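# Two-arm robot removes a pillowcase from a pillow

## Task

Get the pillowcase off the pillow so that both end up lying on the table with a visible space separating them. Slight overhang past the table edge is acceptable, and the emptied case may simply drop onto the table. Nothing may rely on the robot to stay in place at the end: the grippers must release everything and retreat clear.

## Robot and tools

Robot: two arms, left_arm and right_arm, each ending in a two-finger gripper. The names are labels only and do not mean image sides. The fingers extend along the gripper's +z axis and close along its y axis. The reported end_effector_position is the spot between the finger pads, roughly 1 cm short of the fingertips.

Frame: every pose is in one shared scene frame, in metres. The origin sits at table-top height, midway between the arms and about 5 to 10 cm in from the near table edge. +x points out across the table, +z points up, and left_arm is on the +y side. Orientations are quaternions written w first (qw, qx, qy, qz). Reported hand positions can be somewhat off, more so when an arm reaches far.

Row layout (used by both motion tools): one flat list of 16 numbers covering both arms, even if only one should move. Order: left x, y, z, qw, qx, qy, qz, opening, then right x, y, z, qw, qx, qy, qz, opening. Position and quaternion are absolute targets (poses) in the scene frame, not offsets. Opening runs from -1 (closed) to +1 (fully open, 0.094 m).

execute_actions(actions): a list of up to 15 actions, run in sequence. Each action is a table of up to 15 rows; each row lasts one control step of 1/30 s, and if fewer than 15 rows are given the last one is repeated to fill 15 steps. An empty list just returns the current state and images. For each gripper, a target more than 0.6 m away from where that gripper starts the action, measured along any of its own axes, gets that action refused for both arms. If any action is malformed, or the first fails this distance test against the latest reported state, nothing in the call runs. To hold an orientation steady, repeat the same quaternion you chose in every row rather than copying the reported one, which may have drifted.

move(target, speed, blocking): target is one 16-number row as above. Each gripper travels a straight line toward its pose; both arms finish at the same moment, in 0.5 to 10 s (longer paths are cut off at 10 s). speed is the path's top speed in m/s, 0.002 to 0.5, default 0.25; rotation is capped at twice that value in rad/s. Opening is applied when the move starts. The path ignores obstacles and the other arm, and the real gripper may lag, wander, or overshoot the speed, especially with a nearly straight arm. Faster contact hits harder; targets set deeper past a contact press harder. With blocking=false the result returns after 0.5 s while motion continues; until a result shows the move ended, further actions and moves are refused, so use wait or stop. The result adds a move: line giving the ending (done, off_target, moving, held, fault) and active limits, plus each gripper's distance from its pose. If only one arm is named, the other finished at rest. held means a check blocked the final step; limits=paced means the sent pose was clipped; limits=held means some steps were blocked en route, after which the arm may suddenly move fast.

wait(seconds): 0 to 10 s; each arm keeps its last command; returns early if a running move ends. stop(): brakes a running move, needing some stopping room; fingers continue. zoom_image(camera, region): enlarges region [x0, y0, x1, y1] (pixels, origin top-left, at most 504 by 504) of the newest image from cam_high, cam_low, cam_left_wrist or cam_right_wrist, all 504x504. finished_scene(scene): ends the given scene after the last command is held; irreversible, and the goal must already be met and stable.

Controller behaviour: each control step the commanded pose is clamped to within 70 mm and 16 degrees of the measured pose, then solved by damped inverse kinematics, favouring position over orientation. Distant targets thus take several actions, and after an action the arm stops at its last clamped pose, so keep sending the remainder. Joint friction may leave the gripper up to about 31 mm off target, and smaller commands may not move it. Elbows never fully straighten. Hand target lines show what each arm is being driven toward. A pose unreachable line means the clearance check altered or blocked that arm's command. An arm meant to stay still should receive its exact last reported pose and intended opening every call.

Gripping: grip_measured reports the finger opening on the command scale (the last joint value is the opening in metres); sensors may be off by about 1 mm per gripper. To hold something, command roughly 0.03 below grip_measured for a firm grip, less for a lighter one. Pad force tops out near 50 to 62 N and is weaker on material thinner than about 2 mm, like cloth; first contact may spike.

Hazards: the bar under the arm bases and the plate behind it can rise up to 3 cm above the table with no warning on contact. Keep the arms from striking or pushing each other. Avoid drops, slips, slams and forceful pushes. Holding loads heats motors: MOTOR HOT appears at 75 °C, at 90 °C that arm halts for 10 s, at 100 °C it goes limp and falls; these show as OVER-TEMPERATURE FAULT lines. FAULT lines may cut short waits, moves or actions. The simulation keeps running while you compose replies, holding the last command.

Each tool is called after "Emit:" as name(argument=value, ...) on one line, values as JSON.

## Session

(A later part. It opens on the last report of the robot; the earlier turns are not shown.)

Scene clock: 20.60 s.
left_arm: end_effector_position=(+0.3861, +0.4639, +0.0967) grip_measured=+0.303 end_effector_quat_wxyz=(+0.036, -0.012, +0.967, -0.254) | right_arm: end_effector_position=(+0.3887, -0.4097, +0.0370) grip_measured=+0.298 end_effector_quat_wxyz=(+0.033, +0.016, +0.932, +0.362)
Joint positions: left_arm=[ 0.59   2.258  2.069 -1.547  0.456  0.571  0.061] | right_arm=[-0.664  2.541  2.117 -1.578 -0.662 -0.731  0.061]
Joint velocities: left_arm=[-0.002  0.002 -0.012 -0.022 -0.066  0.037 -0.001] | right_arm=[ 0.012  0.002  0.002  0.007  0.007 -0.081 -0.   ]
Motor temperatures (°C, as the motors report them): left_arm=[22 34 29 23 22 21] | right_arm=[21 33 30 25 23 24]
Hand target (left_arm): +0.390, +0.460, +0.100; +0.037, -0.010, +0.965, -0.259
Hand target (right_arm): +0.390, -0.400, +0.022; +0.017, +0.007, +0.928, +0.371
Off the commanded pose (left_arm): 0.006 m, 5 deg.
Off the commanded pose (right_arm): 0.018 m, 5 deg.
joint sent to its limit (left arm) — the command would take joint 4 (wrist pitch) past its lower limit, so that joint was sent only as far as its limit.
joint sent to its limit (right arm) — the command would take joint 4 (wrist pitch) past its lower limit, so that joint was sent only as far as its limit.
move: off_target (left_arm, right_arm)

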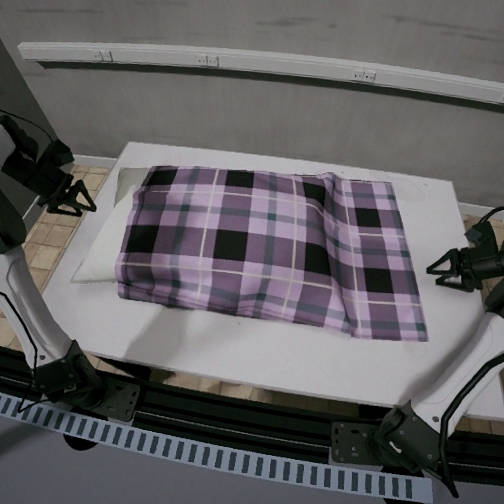

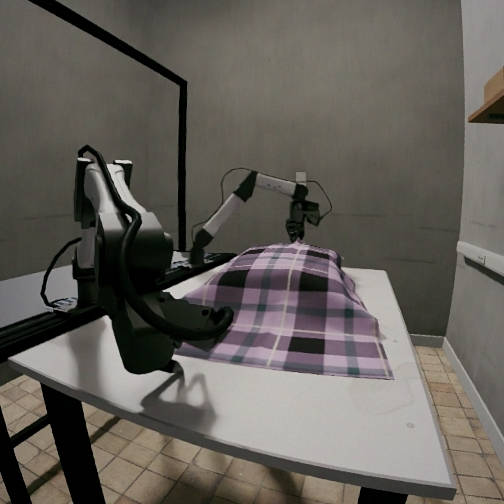

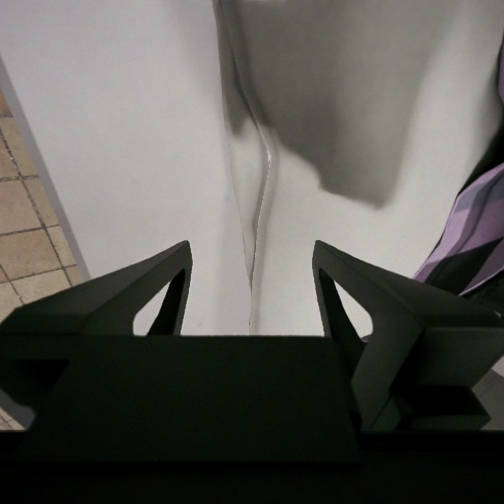

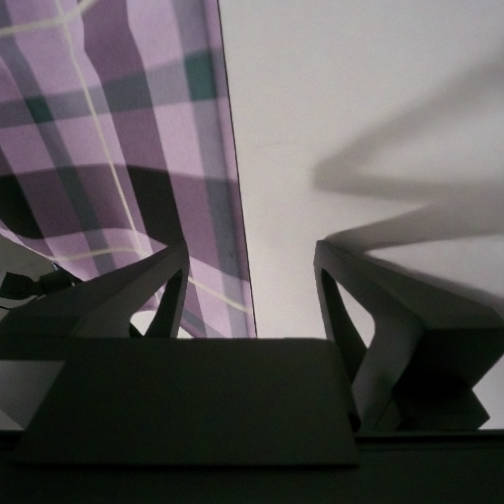

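Lower tip is on the table (shadow meets it). Slide in.

Emit:
move(target=[0.39,0.46,0.1,0,0,0.96,-0.28,0.3, 0.39,-0.325,0.03,0,0,0.924,0.383,0.3], speed=0.06)

Scene clock: 22.47 s.
left_arm: end_effector_position=(+0.3862, +0.4638, +0.0967) grip_measured=+0.303 end_effector_quat_wxyz=(+0.036, -0.012, +0.966, -0.254) | right_arm: end_effector_position=(+0.3904, -0.3298, +0.0377) grip_measured=+0.298 end_effector_quat_wxyz=(+0.002, +0.003, +0.922, +0.387)
Joint positions: left_arm=[ 0.59   2.258  2.069 -1.547  0.456  0.571  0.061] | right_arm=[-0.506  2.422  1.884 -1.456 -0.728 -0.616  0.061]
Joint velocities: left_arm=[-0.002 -0.007  0.007  0.037  0.022  0.037  0.001] | right_arm=[ 0.002  0.012 -0.007  0.007 -0.022  0.051  0.   ]
Motor temperatures (°C, as the motors report them): left_arm=[22 35 29 23 22 21] | right_arm=[21 34 29 25 23 24]
Hand target (left_arm): +0.390, +0.460, +0.100; +0.037, -0.011, +0.965, -0.259
Hand target (right_arm): +0.390, -0.325, +0.030; -0.000, -0.000, +0.923, +0.384
Off the commanded pose (left_arm): 0.006 m, 5 deg.
Off the commanded pose (right_arm): 0.009 m, 1 deg.
joint sent to its limit (left arm) — the command would take joint 4 (wrist pitch) past its lower limit, so that joint was sent only as far as its limit.
move: off_target (left_arm)

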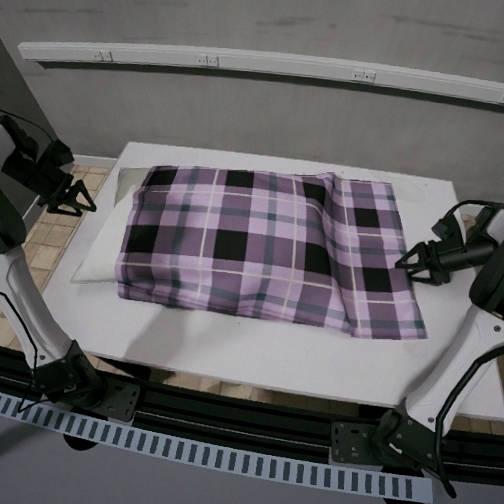

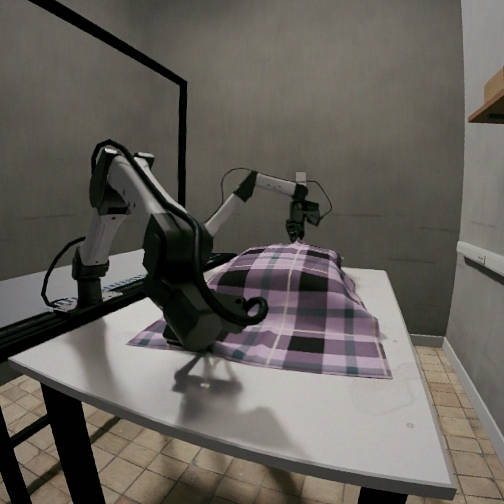

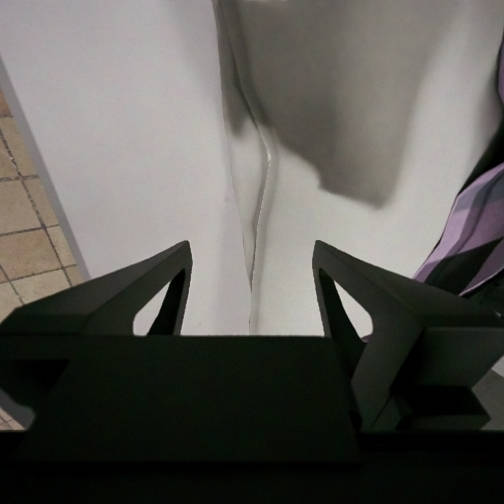

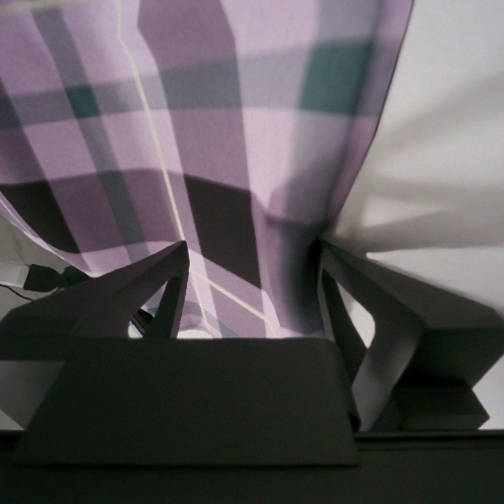

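The edge is buckled against the lower finger. Close.

Emit:
execute_actions(actions=[[[0.39,0.46,0.1,0,0,0.96,-0.28,0.3, 0.39,-0.32,0.022,0,0,0.924,0.383,-1]],[[0.39,0.46,0.1,0,0,0.96,-0.28,0.3, 0.39,-0.32,0.022,0,0,0.924,0.383,-1]]])

Scene clock: 23.60 s.
left_arm: end_effector_position=(+0.3862, +0.4638, +0.0967) grip_measured=+0.303 end_effector_quat_wxyz=(+0.036, -0.012, +0.966, -0.254) | right_arm: end_effector_position=(+0.3919, -0.3212, +0.0248) grip_measured=-0.965 end_effector_quat_wxyz=(+0.003, -0.004, +0.924, +0.383)
Joint positions: left_arm=[ 0.59   2.258  2.069 -1.547  0.456  0.571  0.061] | right_arm=[-0.483  2.421  1.836 -1.387 -0.728 -0.598  0.002]
Joint velocities: left_arm=[-0.002  0.002  0.007 -0.051  0.007 -0.066 -0.001] | right_arm=[-0.007 -0.017  0.017 -0.022 -0.022 -0.051 -0.001]
Motor temperatures (°C, as the motors report them): left_arm=[22 35 29 23 22 21] | right_arm=[21 34 29 25 23 24]
Hand target (left_arm): +0.390, +0.460, +0.100; +0.037, -0.011, +0.965, -0.259
Hand target (right_arm): +0.390, -0.320, +0.022; +0.000, -0.000, +0.924, +0.383
Off the commanded pose (left_arm): 0.006 m, 5 deg.
Off the commanded pose (right_arm): 0.004 m, 1 deg.
joint sent to its limit (left arm) — the command would take joint 4 (wrist pitch) past its lower limit, so that joint was sent only as far as its limit.

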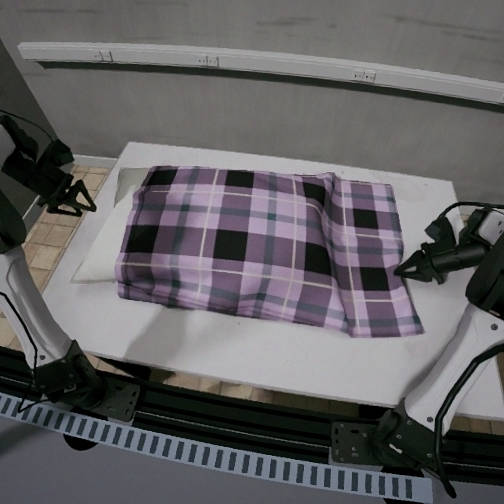

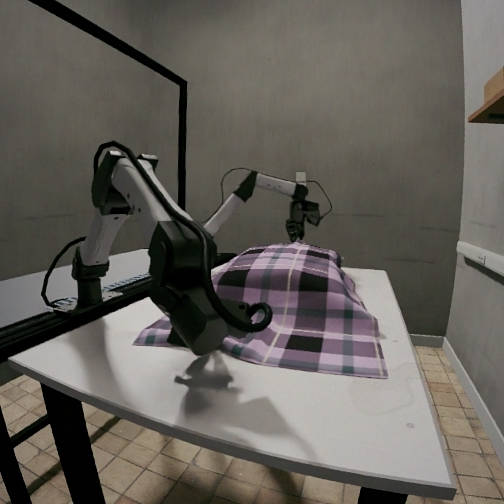

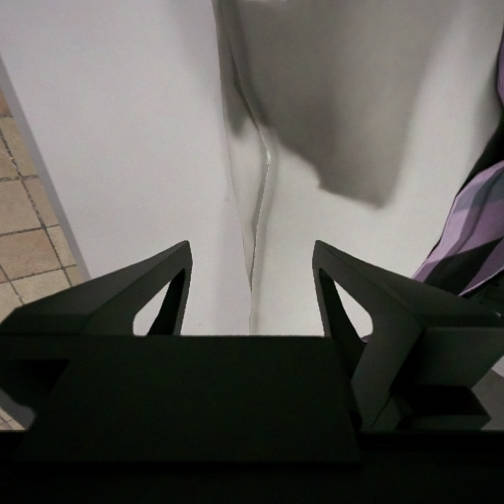

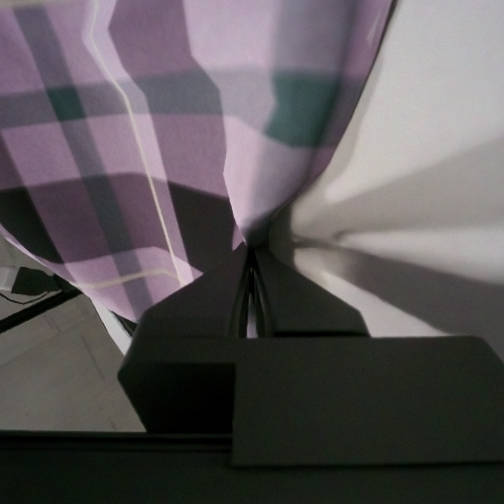

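Emit:
move(target=[0.39,0.455,0.03,0,0,0.95,-0.31,0.3, 0.39,-0.33,0.03,0,0,0.924,0.383,-1], speed=0.12)

Emit:
move(target=[0.39,0.385,0.028,0,0,0.924,-0.383,0.3, 0.39,-0.33,0.03,0,0,0.924,0.383,-1], speed=0.07)

Scene clock: 25.07 s.
left_arm: end_effector_position=(+0.3883, +0.4567, +0.0300) grip_measured=+0.303 end_effector_quat_wxyz=(-0.004, -0.004, +0.953, -0.303) | right_arm: end_effector_position=(+0.3897, -0.3227, +0.0293) grip_measured=-0.965 end_effector_quat_wxyz=(-0.001, -0.003, +0.923, +0.386)
Joint positions: left_arm=[ 0.59   2.435  2.069 -1.511  0.494  0.627  0.061] | right_arm=[-0.489  2.421  1.849 -1.417 -0.727 -0.609  0.002]
Joint velocities: left_arm=[-0.007 -0.002 -0.007  0.022 -0.007  0.037 -0.001] | right_arm=[-0.017 -0.002  0.007 -0.081 -0.051 -0.066 -0.   ]
Motor temperatures (°C, as the motors report them): left_arm=[22 35 29 22 22 21] | right_arm=[21 35 30 25 23 24]
Hand target (left_arm): +0.389, +0.454, +0.030; -0.001, -0.000, +0.951, -0.309
Hand target (right_arm): +0.390, -0.330, +0.030; -0.000, +0.000, +0.924, +0.383
Off the commanded pose (left_arm): 0.002 m, 1 deg.
Off the commanded pose (right_arm): 0.007 m, 0 deg.
move: done

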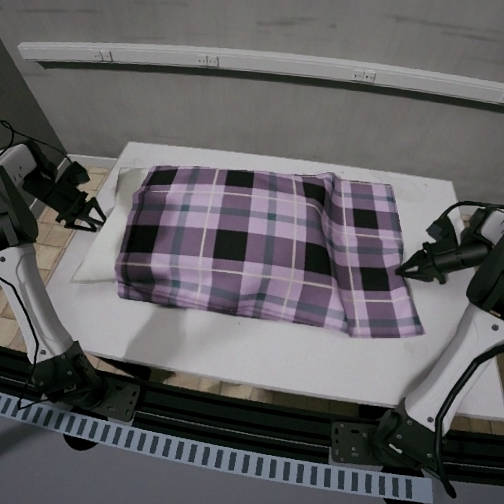

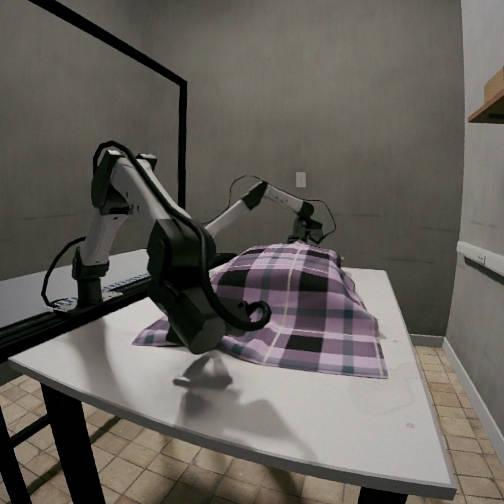

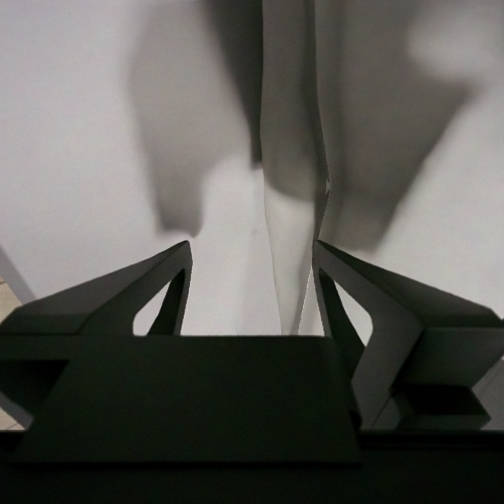

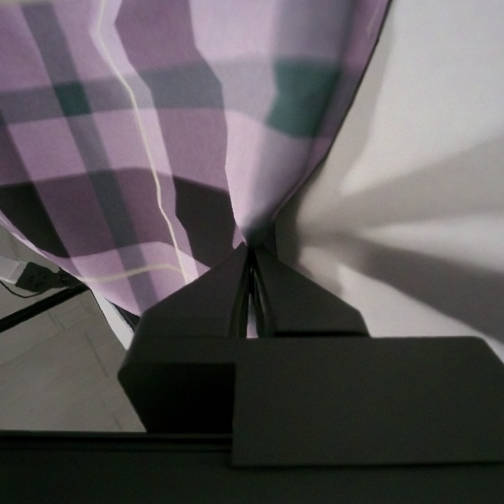

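Scene clock: 26.63 s.
left_arm: end_effector_position=(+0.3895, +0.3957, +0.0245) grip_measured=+0.302 end_effector_quat_wxyz=(-0.002, -0.003, +0.928, -0.374) | right_arm: end_effector_position=(+0.3895, -0.3226, +0.0294) grip_measured=-0.965 end_effector_quat_wxyz=(-0.001, -0.003, +0.923, +0.386)
Joint positions: left_arm=[ 0.509  2.389  1.886 -1.425  0.645  0.593  0.061] | right_arm=[-0.489  2.421  1.849 -1.418 -0.727 -0.609  0.002]
Joint velocities: left_arm=[ 0.007 -0.012 -0.012  0.051 -0.022 -0.051 -0.001] | right_arm=[-0.002  0.017 -0.007  0.051 -0.051 -0.022  0.001]
Motor temperatures (°C, as the motors report them): left_arm=[22 36 29 22 22 21] | right_arm=[21 35 30 25 23 24]
Hand target (left_arm): +0.389, +0.385, +0.029; -0.002, +0.000, +0.924, -0.382
Hand target (right_arm): +0.390, -0.330, +0.030; +0.000, +0.000, +0.924, +0.383
Off the commanded pose (left_arm): 0.011 m, 1 deg.
Off the commanded pose (right_arm): 0.007 m, 0 deg.
move: off_target (left_arm)

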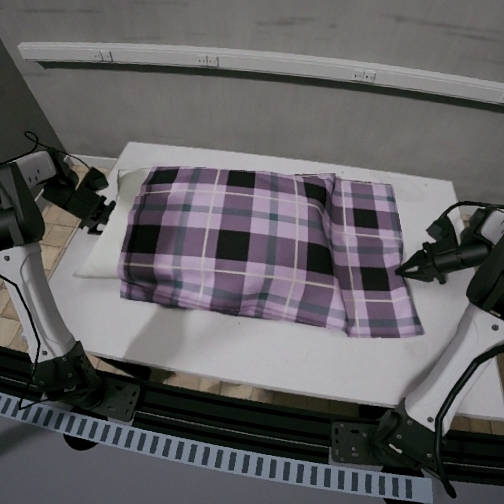

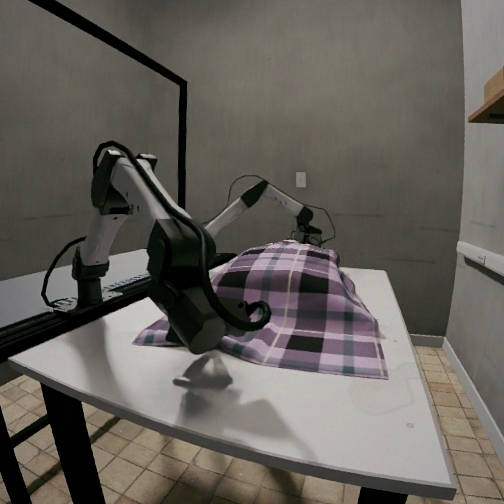

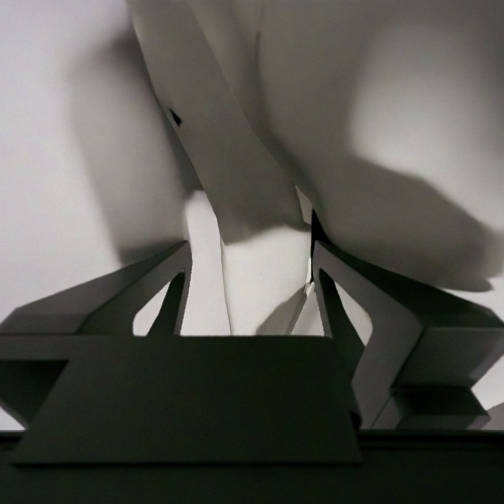

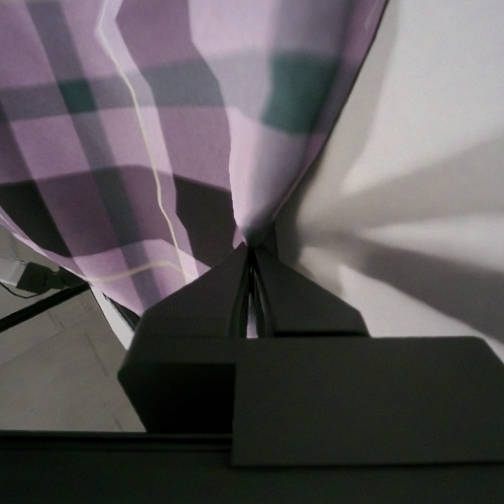

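Emit:
execute_actions(actions=[[[0.39,0.365,0.03,0,0,0.91,-0.415,0.3, 0.39,-0.33,0.03,0,0,0.924,0.383,-1]],[[0.39,0.365,0.03,0,0,0.91,-0.415,0.3, 0.39,-0.33,0.03,0,0,0.924,0.383,-1]],[[0.39,0.365,0.03,0,0,0.91,-0.415,-1, 0.39,-0.33,0.03,0,0,0.924,0.383,-1]],[[0.39,0.365,0.03,0,0,0.91,-0.415,-1, 0.39,-0.33,0.03,0,0,0.924,0.383,-1]]])

Scene clock: 28.87 s.
left_arm: end_effector_position=(+0.3921, +0.3737, +0.0259) grip_measured=-0.965 end_effector_quat_wxyz=(+0.002, -0.001, +0.914, -0.406) | right_arm: end_effector_position=(+0.3895, -0.3226, +0.0294) grip_measured=-0.965 end_effector_quat_wxyz=(-0.001, -0.003, +0.923, +0.386)
Joint positions: left_arm=[ 0.479  2.388  1.849 -1.411  0.718  0.591  0.002] | right_arm=[-0.489  2.421  1.849 -1.418 -0.727 -0.609  0.002]
Joint velocities: left_arm=[-0.007 -0.002 -0.012  0.007 -0.066 -0.037 -0.001] | right_arm=[-0.007  0.002 -0.002  0.007  0.066  0.081 -0.001]
Motor temperatures (°C, as the motors report them): left_arm=[22 37 29 22 22 21] | right_arm=[21 36 30 25 23 24]
Hand target (left_arm): +0.390, +0.365, +0.030; -0.000, +0.000, +0.910, -0.415
Hand target (right_arm): +0.390, -0.330, +0.030; +0.000, +0.000, +0.924, +0.383
Off the commanded pose (left_arm): 0.010 m, 1 deg.
Off the commanded pose (right_arm): 0.007 m, 1 deg.

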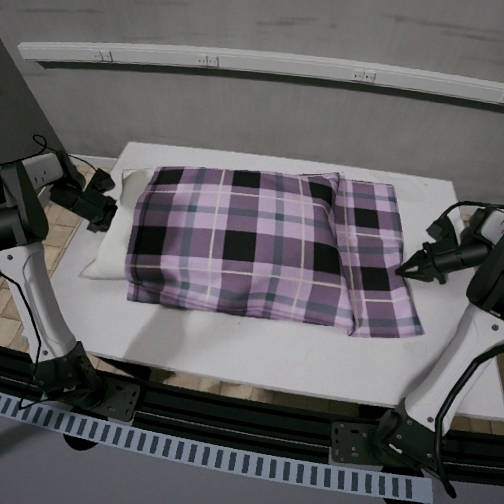

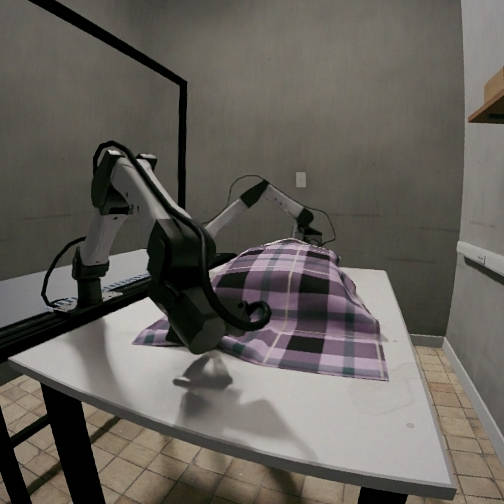

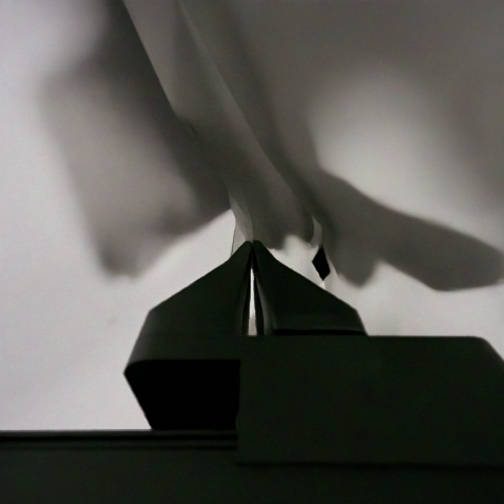

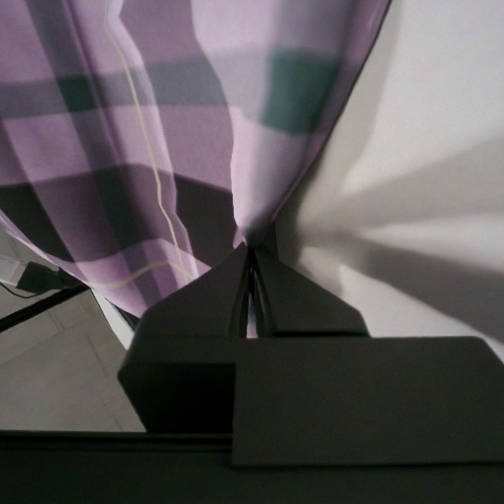

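Emit:
move(target=[0.38,0.44,0.05,0,0,0.95,-0.31,-1, 0.36,-0.45,0.3,0.35,0,0.925,0.15,-1], speed=0.12)

Scene clock: 32.93 s.
left_arm: end_effector_position=(+0.3781, +0.4316, +0.0331) grip_measured=-0.966 end_effector_quat_wxyz=(-0.015, -0.006, +0.945, -0.326) | right_arm: end_effector_position=(+0.3564, -0.4382, +0.2825) grip_measured=-0.965 end_effector_quat_wxyz=(+0.319, +0.003, +0.932, +0.171)
Joint positions: left_arm=[ 0.562  2.376  1.948 -1.484  0.53   0.609  0.002] | right_arm=[-0.813  1.83   1.983 -1.444 -0.722 -0.64   0.002]
Joint velocities: left_arm=[ 0.012  0.002 -0.017  0.037  0.022  0.007 -0.001] | right_arm=[ 0.002  0.002  0.007 -0.007 -0.037 -0.037 -0.   ]
Motor temperatures (°C, as the motors report them): left_arm=[22 40 30 23 22 21] | right_arm=[21 38 30 25 23 24]
Hand target (left_arm): +0.381, +0.440, +0.049; +0.002, -0.000, +0.951, -0.311
Hand target (right_arm): +0.357, -0.447, +0.300; +0.347, -0.004, +0.926, +0.146
Off the commanded pose (left_arm): 0.019 m, 3 deg.
Off the commanded pose (right_arm): 0.021 m, 4 deg.
move: off_target (left_arm, right_arm)

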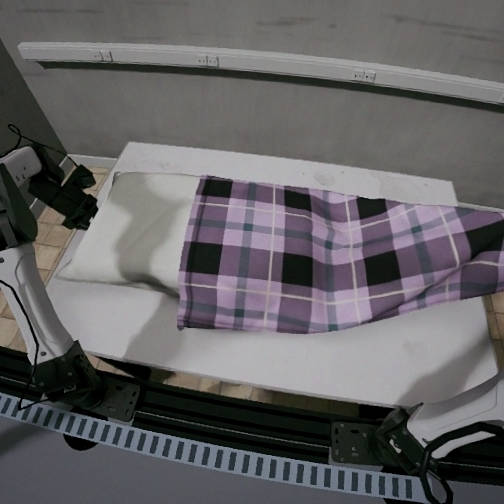

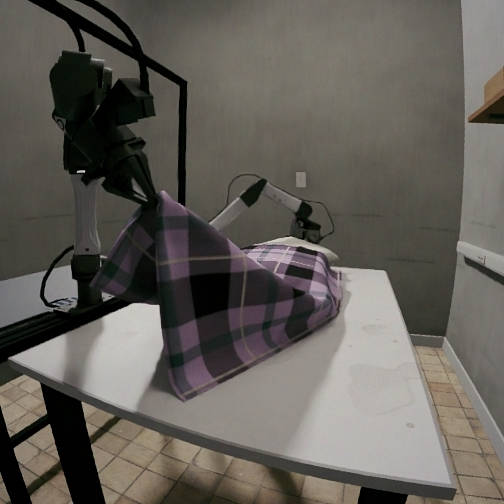

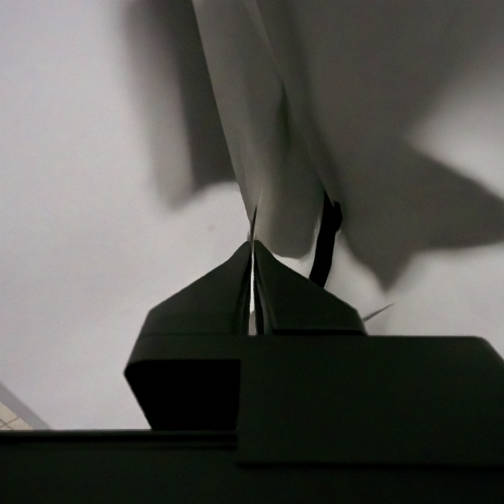

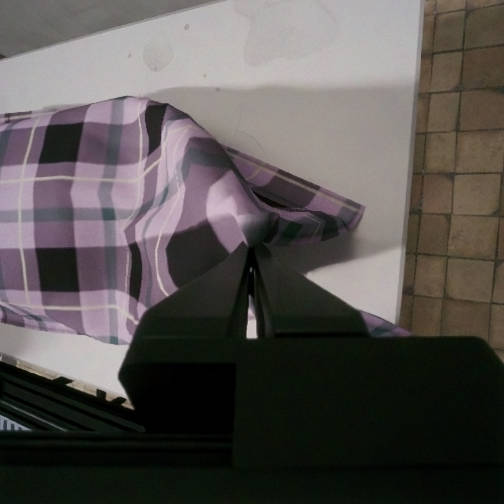

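Emit:
move(target=[0.36,0.52,0.06,0,0,0.985,-0.17,-1, 0.28,-0.6,0.5,0.6,0,0.8,0,-1], speed=0.12)

Scene clock: 36.73 s.
left_arm: end_effector_position=(+0.3566, +0.5106, +0.0435) grip_measured=-0.966 end_effector_quat_wxyz=(-0.017, -0.005, +0.981, -0.191) | right_arm: end_effector_position=(+0.2807, -0.5932, +0.4916) grip_measured=-0.965 end_effector_quat_wxyz=(+0.615, +0.021, +0.788, -0.014)
Joint positions: left_arm=[ 0.659  2.315  1.993 -1.456  0.277  0.64   0.002] | right_arm=[-1.314  2.088  2.85  -1.365 -1.152 -0.528  0.002]
Joint velocities: left_arm=[-0.007 -0.002 -0.002  0.037 -0.037 -0.007 -0.   ] | right_arm=[-0.012  0.002  0.007  0.051 -0.081 -0.051  0.001]
Motor temperatures (°C, as the motors report them): left_arm=[22 42 30 22 22 21] | right_arm=[21 37 31 26 23 24]
Hand target (left_arm): +0.361, +0.520, +0.059; +0.003, -0.000, +0.985, -0.171
Hand target (right_arm): +0.279, -0.597, +0.499; +0.625, +0.011, +0.780, -0.023
Off the commanded pose (left_arm): 0.019 m, 3 deg.
Off the commanded pose (right_arm): 0.011 m, 4 deg.
elbow stopped short (right arm): the move would have taken joint 3 (elbow) straighter than the controller allows; a more bent joint 3 avoids this.
move: off_target (left_arm, right_arm)

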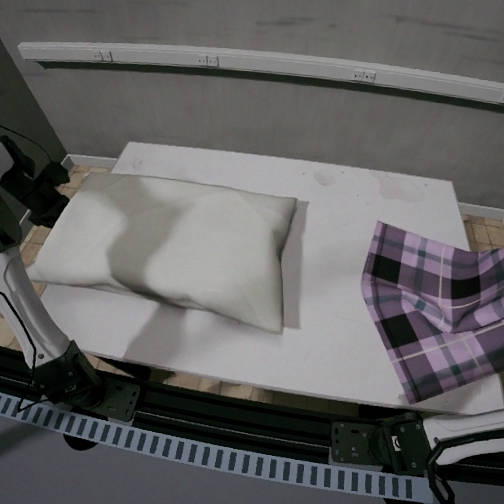

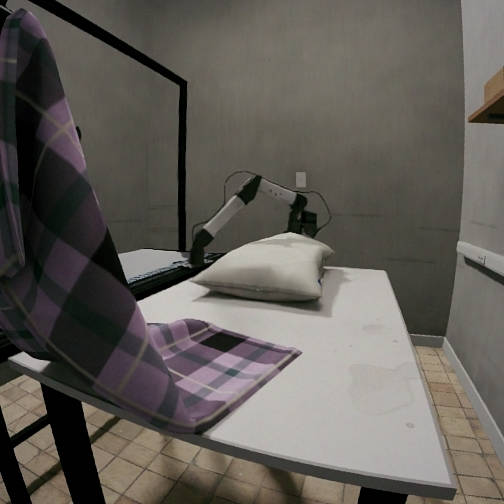

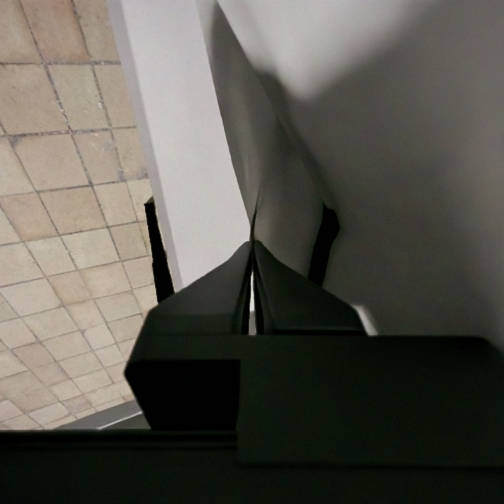

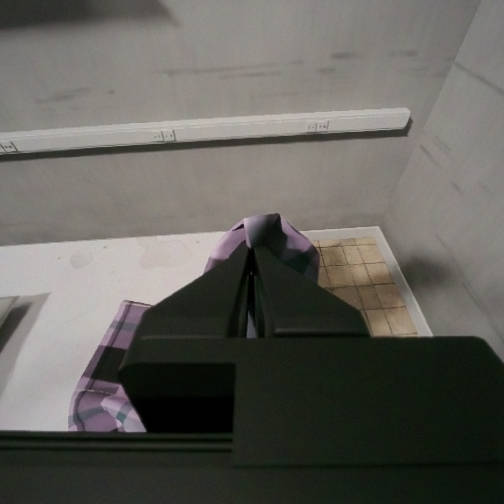

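Emit:
move(target=[0.36,0.51,0.045,0,0,0.985,-0.17,0.3, 0.35,-0.4,0.4,0.5,0,0.866,0,-1], speed=0.2)

Emit:
move(target=[0.3,0.52,0.15,0,0,0.99,-0.14,0.3, 0.38,-0.35,0.1,0.1,0,0.995,0,-1], speed=0.2)

Scene clock: 38.87 s.
left_arm: end_effector_position=(+0.3613, +0.5165, +0.0398) grip_measured=+0.297 end_effector_quat_wxyz=(+0.001, -0.002, +0.985, -0.170) | right_arm: end_effector_position=(+0.3487, -0.4043, +0.3929) grip_measured=-0.965 end_effector_quat_wxyz=(+0.488, +0.005, +0.872, +0.012)
Joint positions: left_arm=[ 0.659  2.288  1.947 -1.38   0.264  0.636  0.061] | right_arm=[-0.716  1.412  1.761 -1.008 -0.586 -0.343  0.002]
Joint velocities: left_arm=[-0.002 -0.002 -0.007 -0.022  0.022  0.037 -0.   ] | right_arm=[ 0.002 -0.017 -0.017  0.022  0.022 -0.007  0.001]
Motor temperatures (°C, as the motors report them): left_arm=[22 42 30 22 22 21] | right_arm=[21 37 31 27 23 24]
Hand target (left_arm): +0.360, +0.510, +0.045; -0.000, +0.000, +0.985, -0.171
Hand target (right_arm): +0.349, -0.402, +0.400; +0.501, -0.000, +0.866, +0.003
Off the commanded pose (left_arm): 0.008 m, 0 deg.
Off the commanded pose (right_arm): 0.008 m, 2 deg.
move: done

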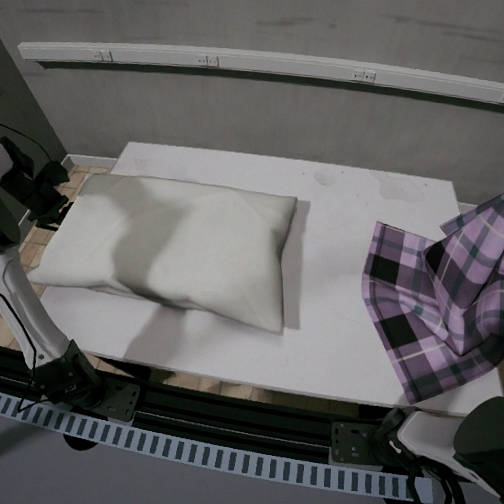

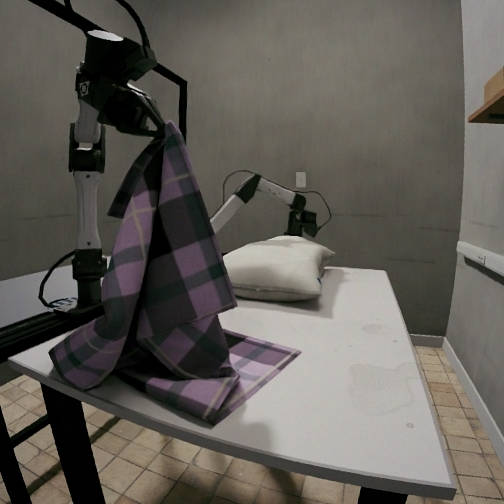

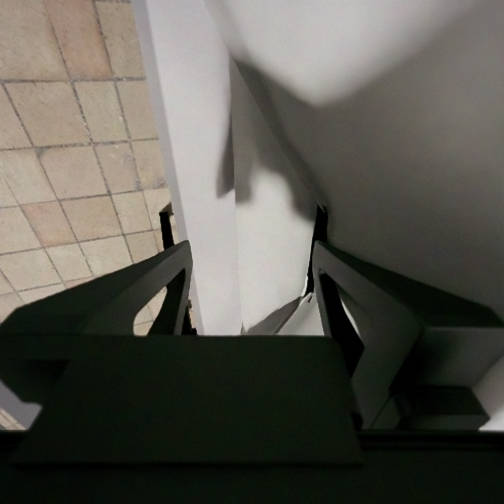

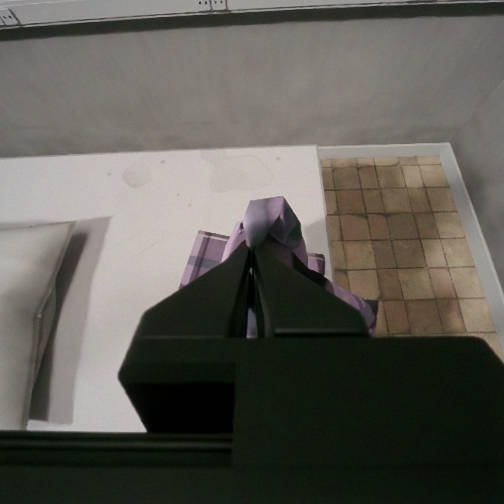

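Scene clock: 41.30 s.
left_arm: end_effector_position=(+0.3106, +0.5249, +0.1474) grip_measured=+0.297 end_effector_quat_wxyz=(+0.035, -0.005, +0.992, -0.117) | right_arm: end_effector_position=(+0.3802, -0.3503, +0.0999) grip_measured=-0.965 end_effector_quat_wxyz=(+0.097, -0.003, +0.995, +0.014)
Joint positions: left_arm=[ 0.73   1.99   1.921 -1.547  0.214  0.687  0.061] | right_arm=[-0.32   1.844  1.458 -0.998 -0.107 -0.26   0.002]
Joint velocities: left_arm=[ 0.002  0.007  0.002  0.051 -0.022 -0.037 -0.   ] | right_arm=[-0.017 -0.002  0.007  0.037  0.022 -0.007 -0.001]
Motor temperatures (°C, as the motors report them): left_arm=[22 43 30 22 22 21] | right_arm=[21 37 31 27 23 24]
Hand target (left_arm): +0.302, +0.522, +0.150; +0.029, -0.004, +0.992, -0.119
Hand target (right_arm): +0.383, -0.352, +0.100; +0.100, +0.000, +0.995, +0.006
Off the commanded pose (left_arm): 0.012 m, 5 deg.
Off the commanded pose (right_arm): 0.000 m, 2 deg.
joint sent to its limit (left arm) — the command would take joint 4 (wrist pitch) past its lower limit, so that joint was sent only as far as its limit.
move: off_target (left_arm)

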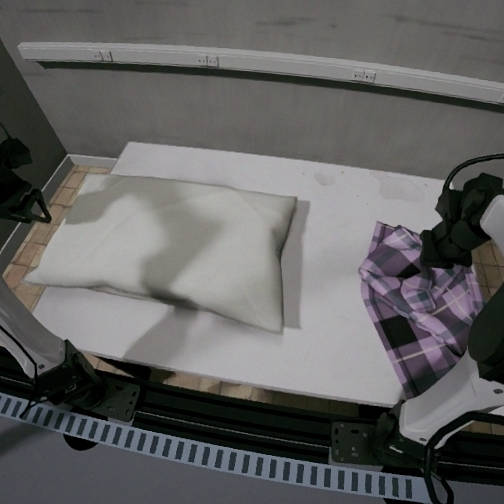

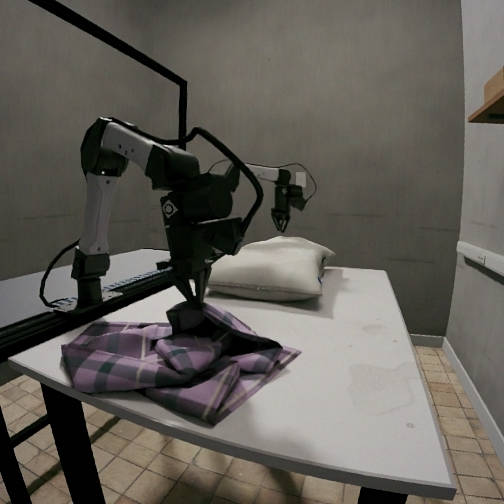

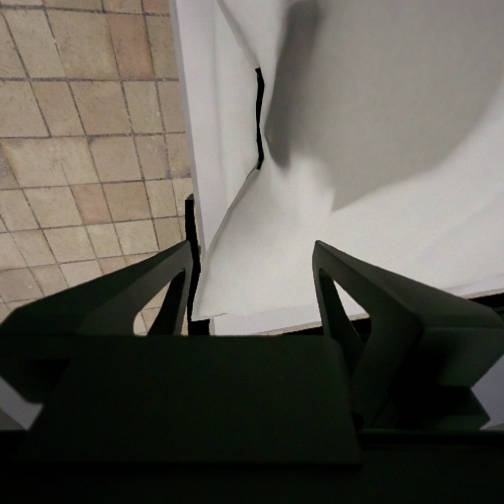

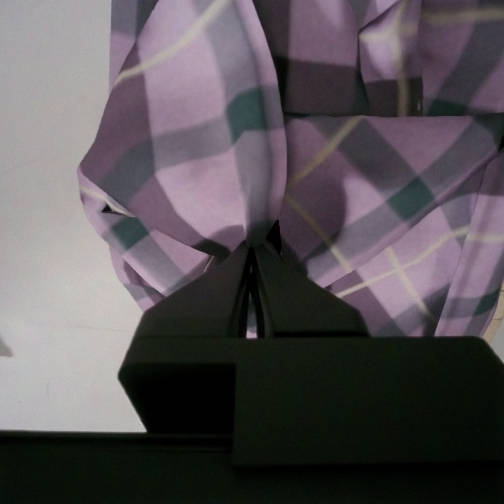

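Emit:
execute_actions(actions=[[[0.3,0.52,0.15,0.03,0,0.992,-0.12,0.3, 0.38,-0.35,0.1,0.1,0,0.995,0,0.5]],[[0.3,0.52,0.15,0.03,0,0.992,-0.12,0.3, 0.38,-0.35,0.1,0.1,0,0.995,0,0.5]]])

Emit:
move(target=[0.2,0.42,0.25,0.13,0,0.99,0,0.3, 0.22,-0.4,0.27,0.2,0,0.98,0,0.5], speed=0.25)

Scene clock: 42.57 s.
left_arm: end_effector_position=(+0.3073, +0.5222, +0.1449) grip_measured=+0.297 end_effector_quat_wxyz=(+0.031, -0.001, +0.992, -0.121) | right_arm: end_effector_position=(+0.3813, -0.3508, +0.0999) grip_measured=+0.498 end_effector_quat_wxyz=(+0.097, -0.001, +0.995, +0.006)
Joint positions: left_arm=[ 0.73   1.983  1.9   -1.545  0.214  0.697  0.061] | right_arm=[-0.314  1.844  1.458 -0.993 -0.091 -0.252  0.07 ]
Joint velocities: left_arm=[-0.017  0.002 -0.017 -0.007  0.022 -0.007  0.001] | right_arm=[-0.007 -0.007 -0.002 -0.007 -0.037 -0.066 -0.   ]
Motor temperatures (°C, as the motors report them): left_arm=[22 43 30 22 21 21] | right_arm=[21 37 31 27 23 24]
Hand target (left_arm): +0.300, +0.520, +0.150; +0.030, +0.000, +0.992, -0.120
Hand target (right_arm): +0.380, -0.350, +0.100; +0.100, -0.000, +0.995, +0.000
Off the commanded pose (left_arm): 0.009 m, 0 deg.
Off the commanded pose (right_arm): 0.002 m, 1 deg.

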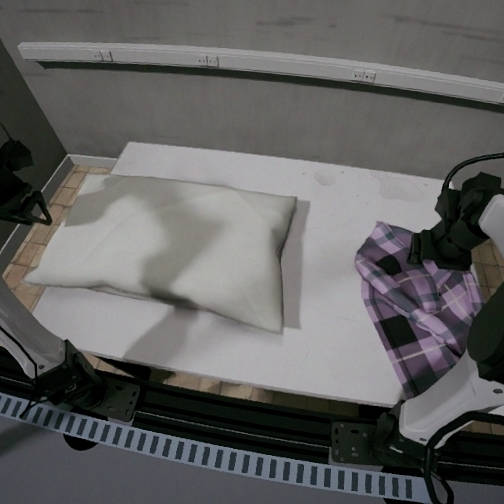

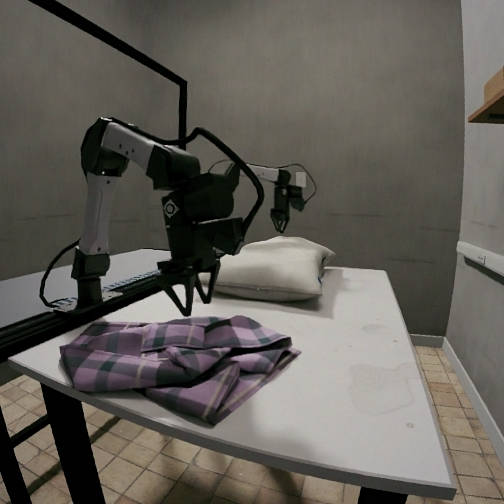

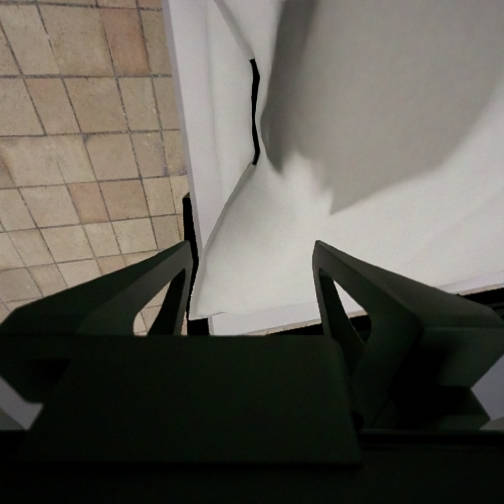

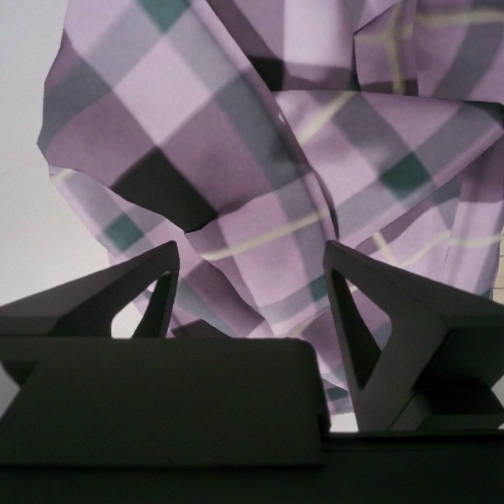

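Scene clock: 44.23 s.
left_arm: end_effector_position=(+0.2067, +0.4260, +0.2551) grip_measured=+0.297 end_effector_quat_wxyz=(+0.149, +0.000, +0.989, +0.009) | right_arm: end_effector_position=(+0.2190, -0.3970, +0.2640) grip_measured=+0.498 end_effector_quat_wxyz=(+0.195, -0.001, +0.981, -0.002)
Joint positions: left_arm=[ 0.608  1.218  1.509 -1.551  0.125  0.552  0.061] | right_arm=[-0.813  1.319  1.533 -1.498 -0.291 -0.714  0.07 ]
Joint velocities: left_arm=[ 0.002 -0.017 -0.012  0.037 -0.022  0.007  0.   ] | right_arm=[ 0.007 -0.017  0.002 -0.095 -0.037 -0.051 -0.001]
Motor temperatures (°C, as the motors report them): left_arm=[22 43 30 22 21 21] | right_arm=[21 37 31 27 23 24]
Hand target (left_arm): +0.202, +0.422, +0.252; +0.141, +0.000, +0.990, +0.006
Hand target (right_arm): +0.219, -0.399, +0.269; +0.200, -0.001, +0.980, -0.004
Off the commanded pose (left_arm): 0.010 m, 2 deg.
Off the commanded pose (right_arm): 0.007 m, 1 deg.
joint sent to its limit (left arm) — the command would take joint 4 (wrist pitch) past its lower limit, so that joint was sent only as far as its limit.
move: done

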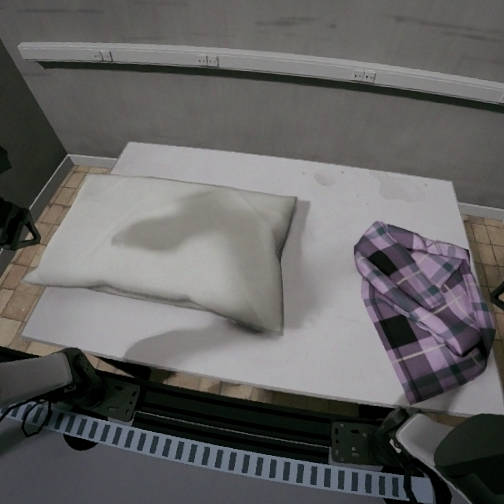

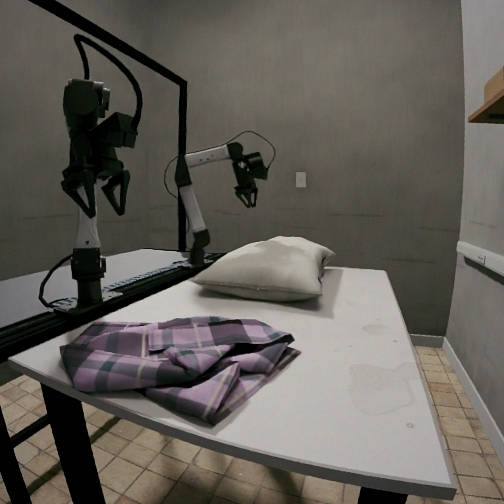

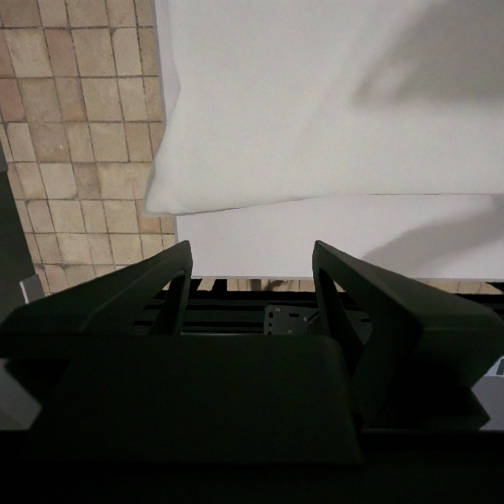

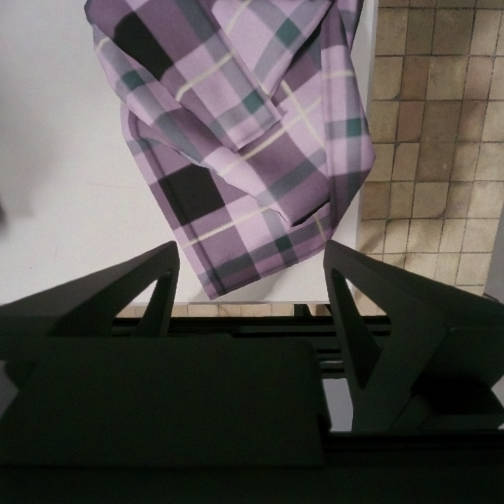

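Emit:
finished_scene(scene=2)

The scene is finished: the task was done.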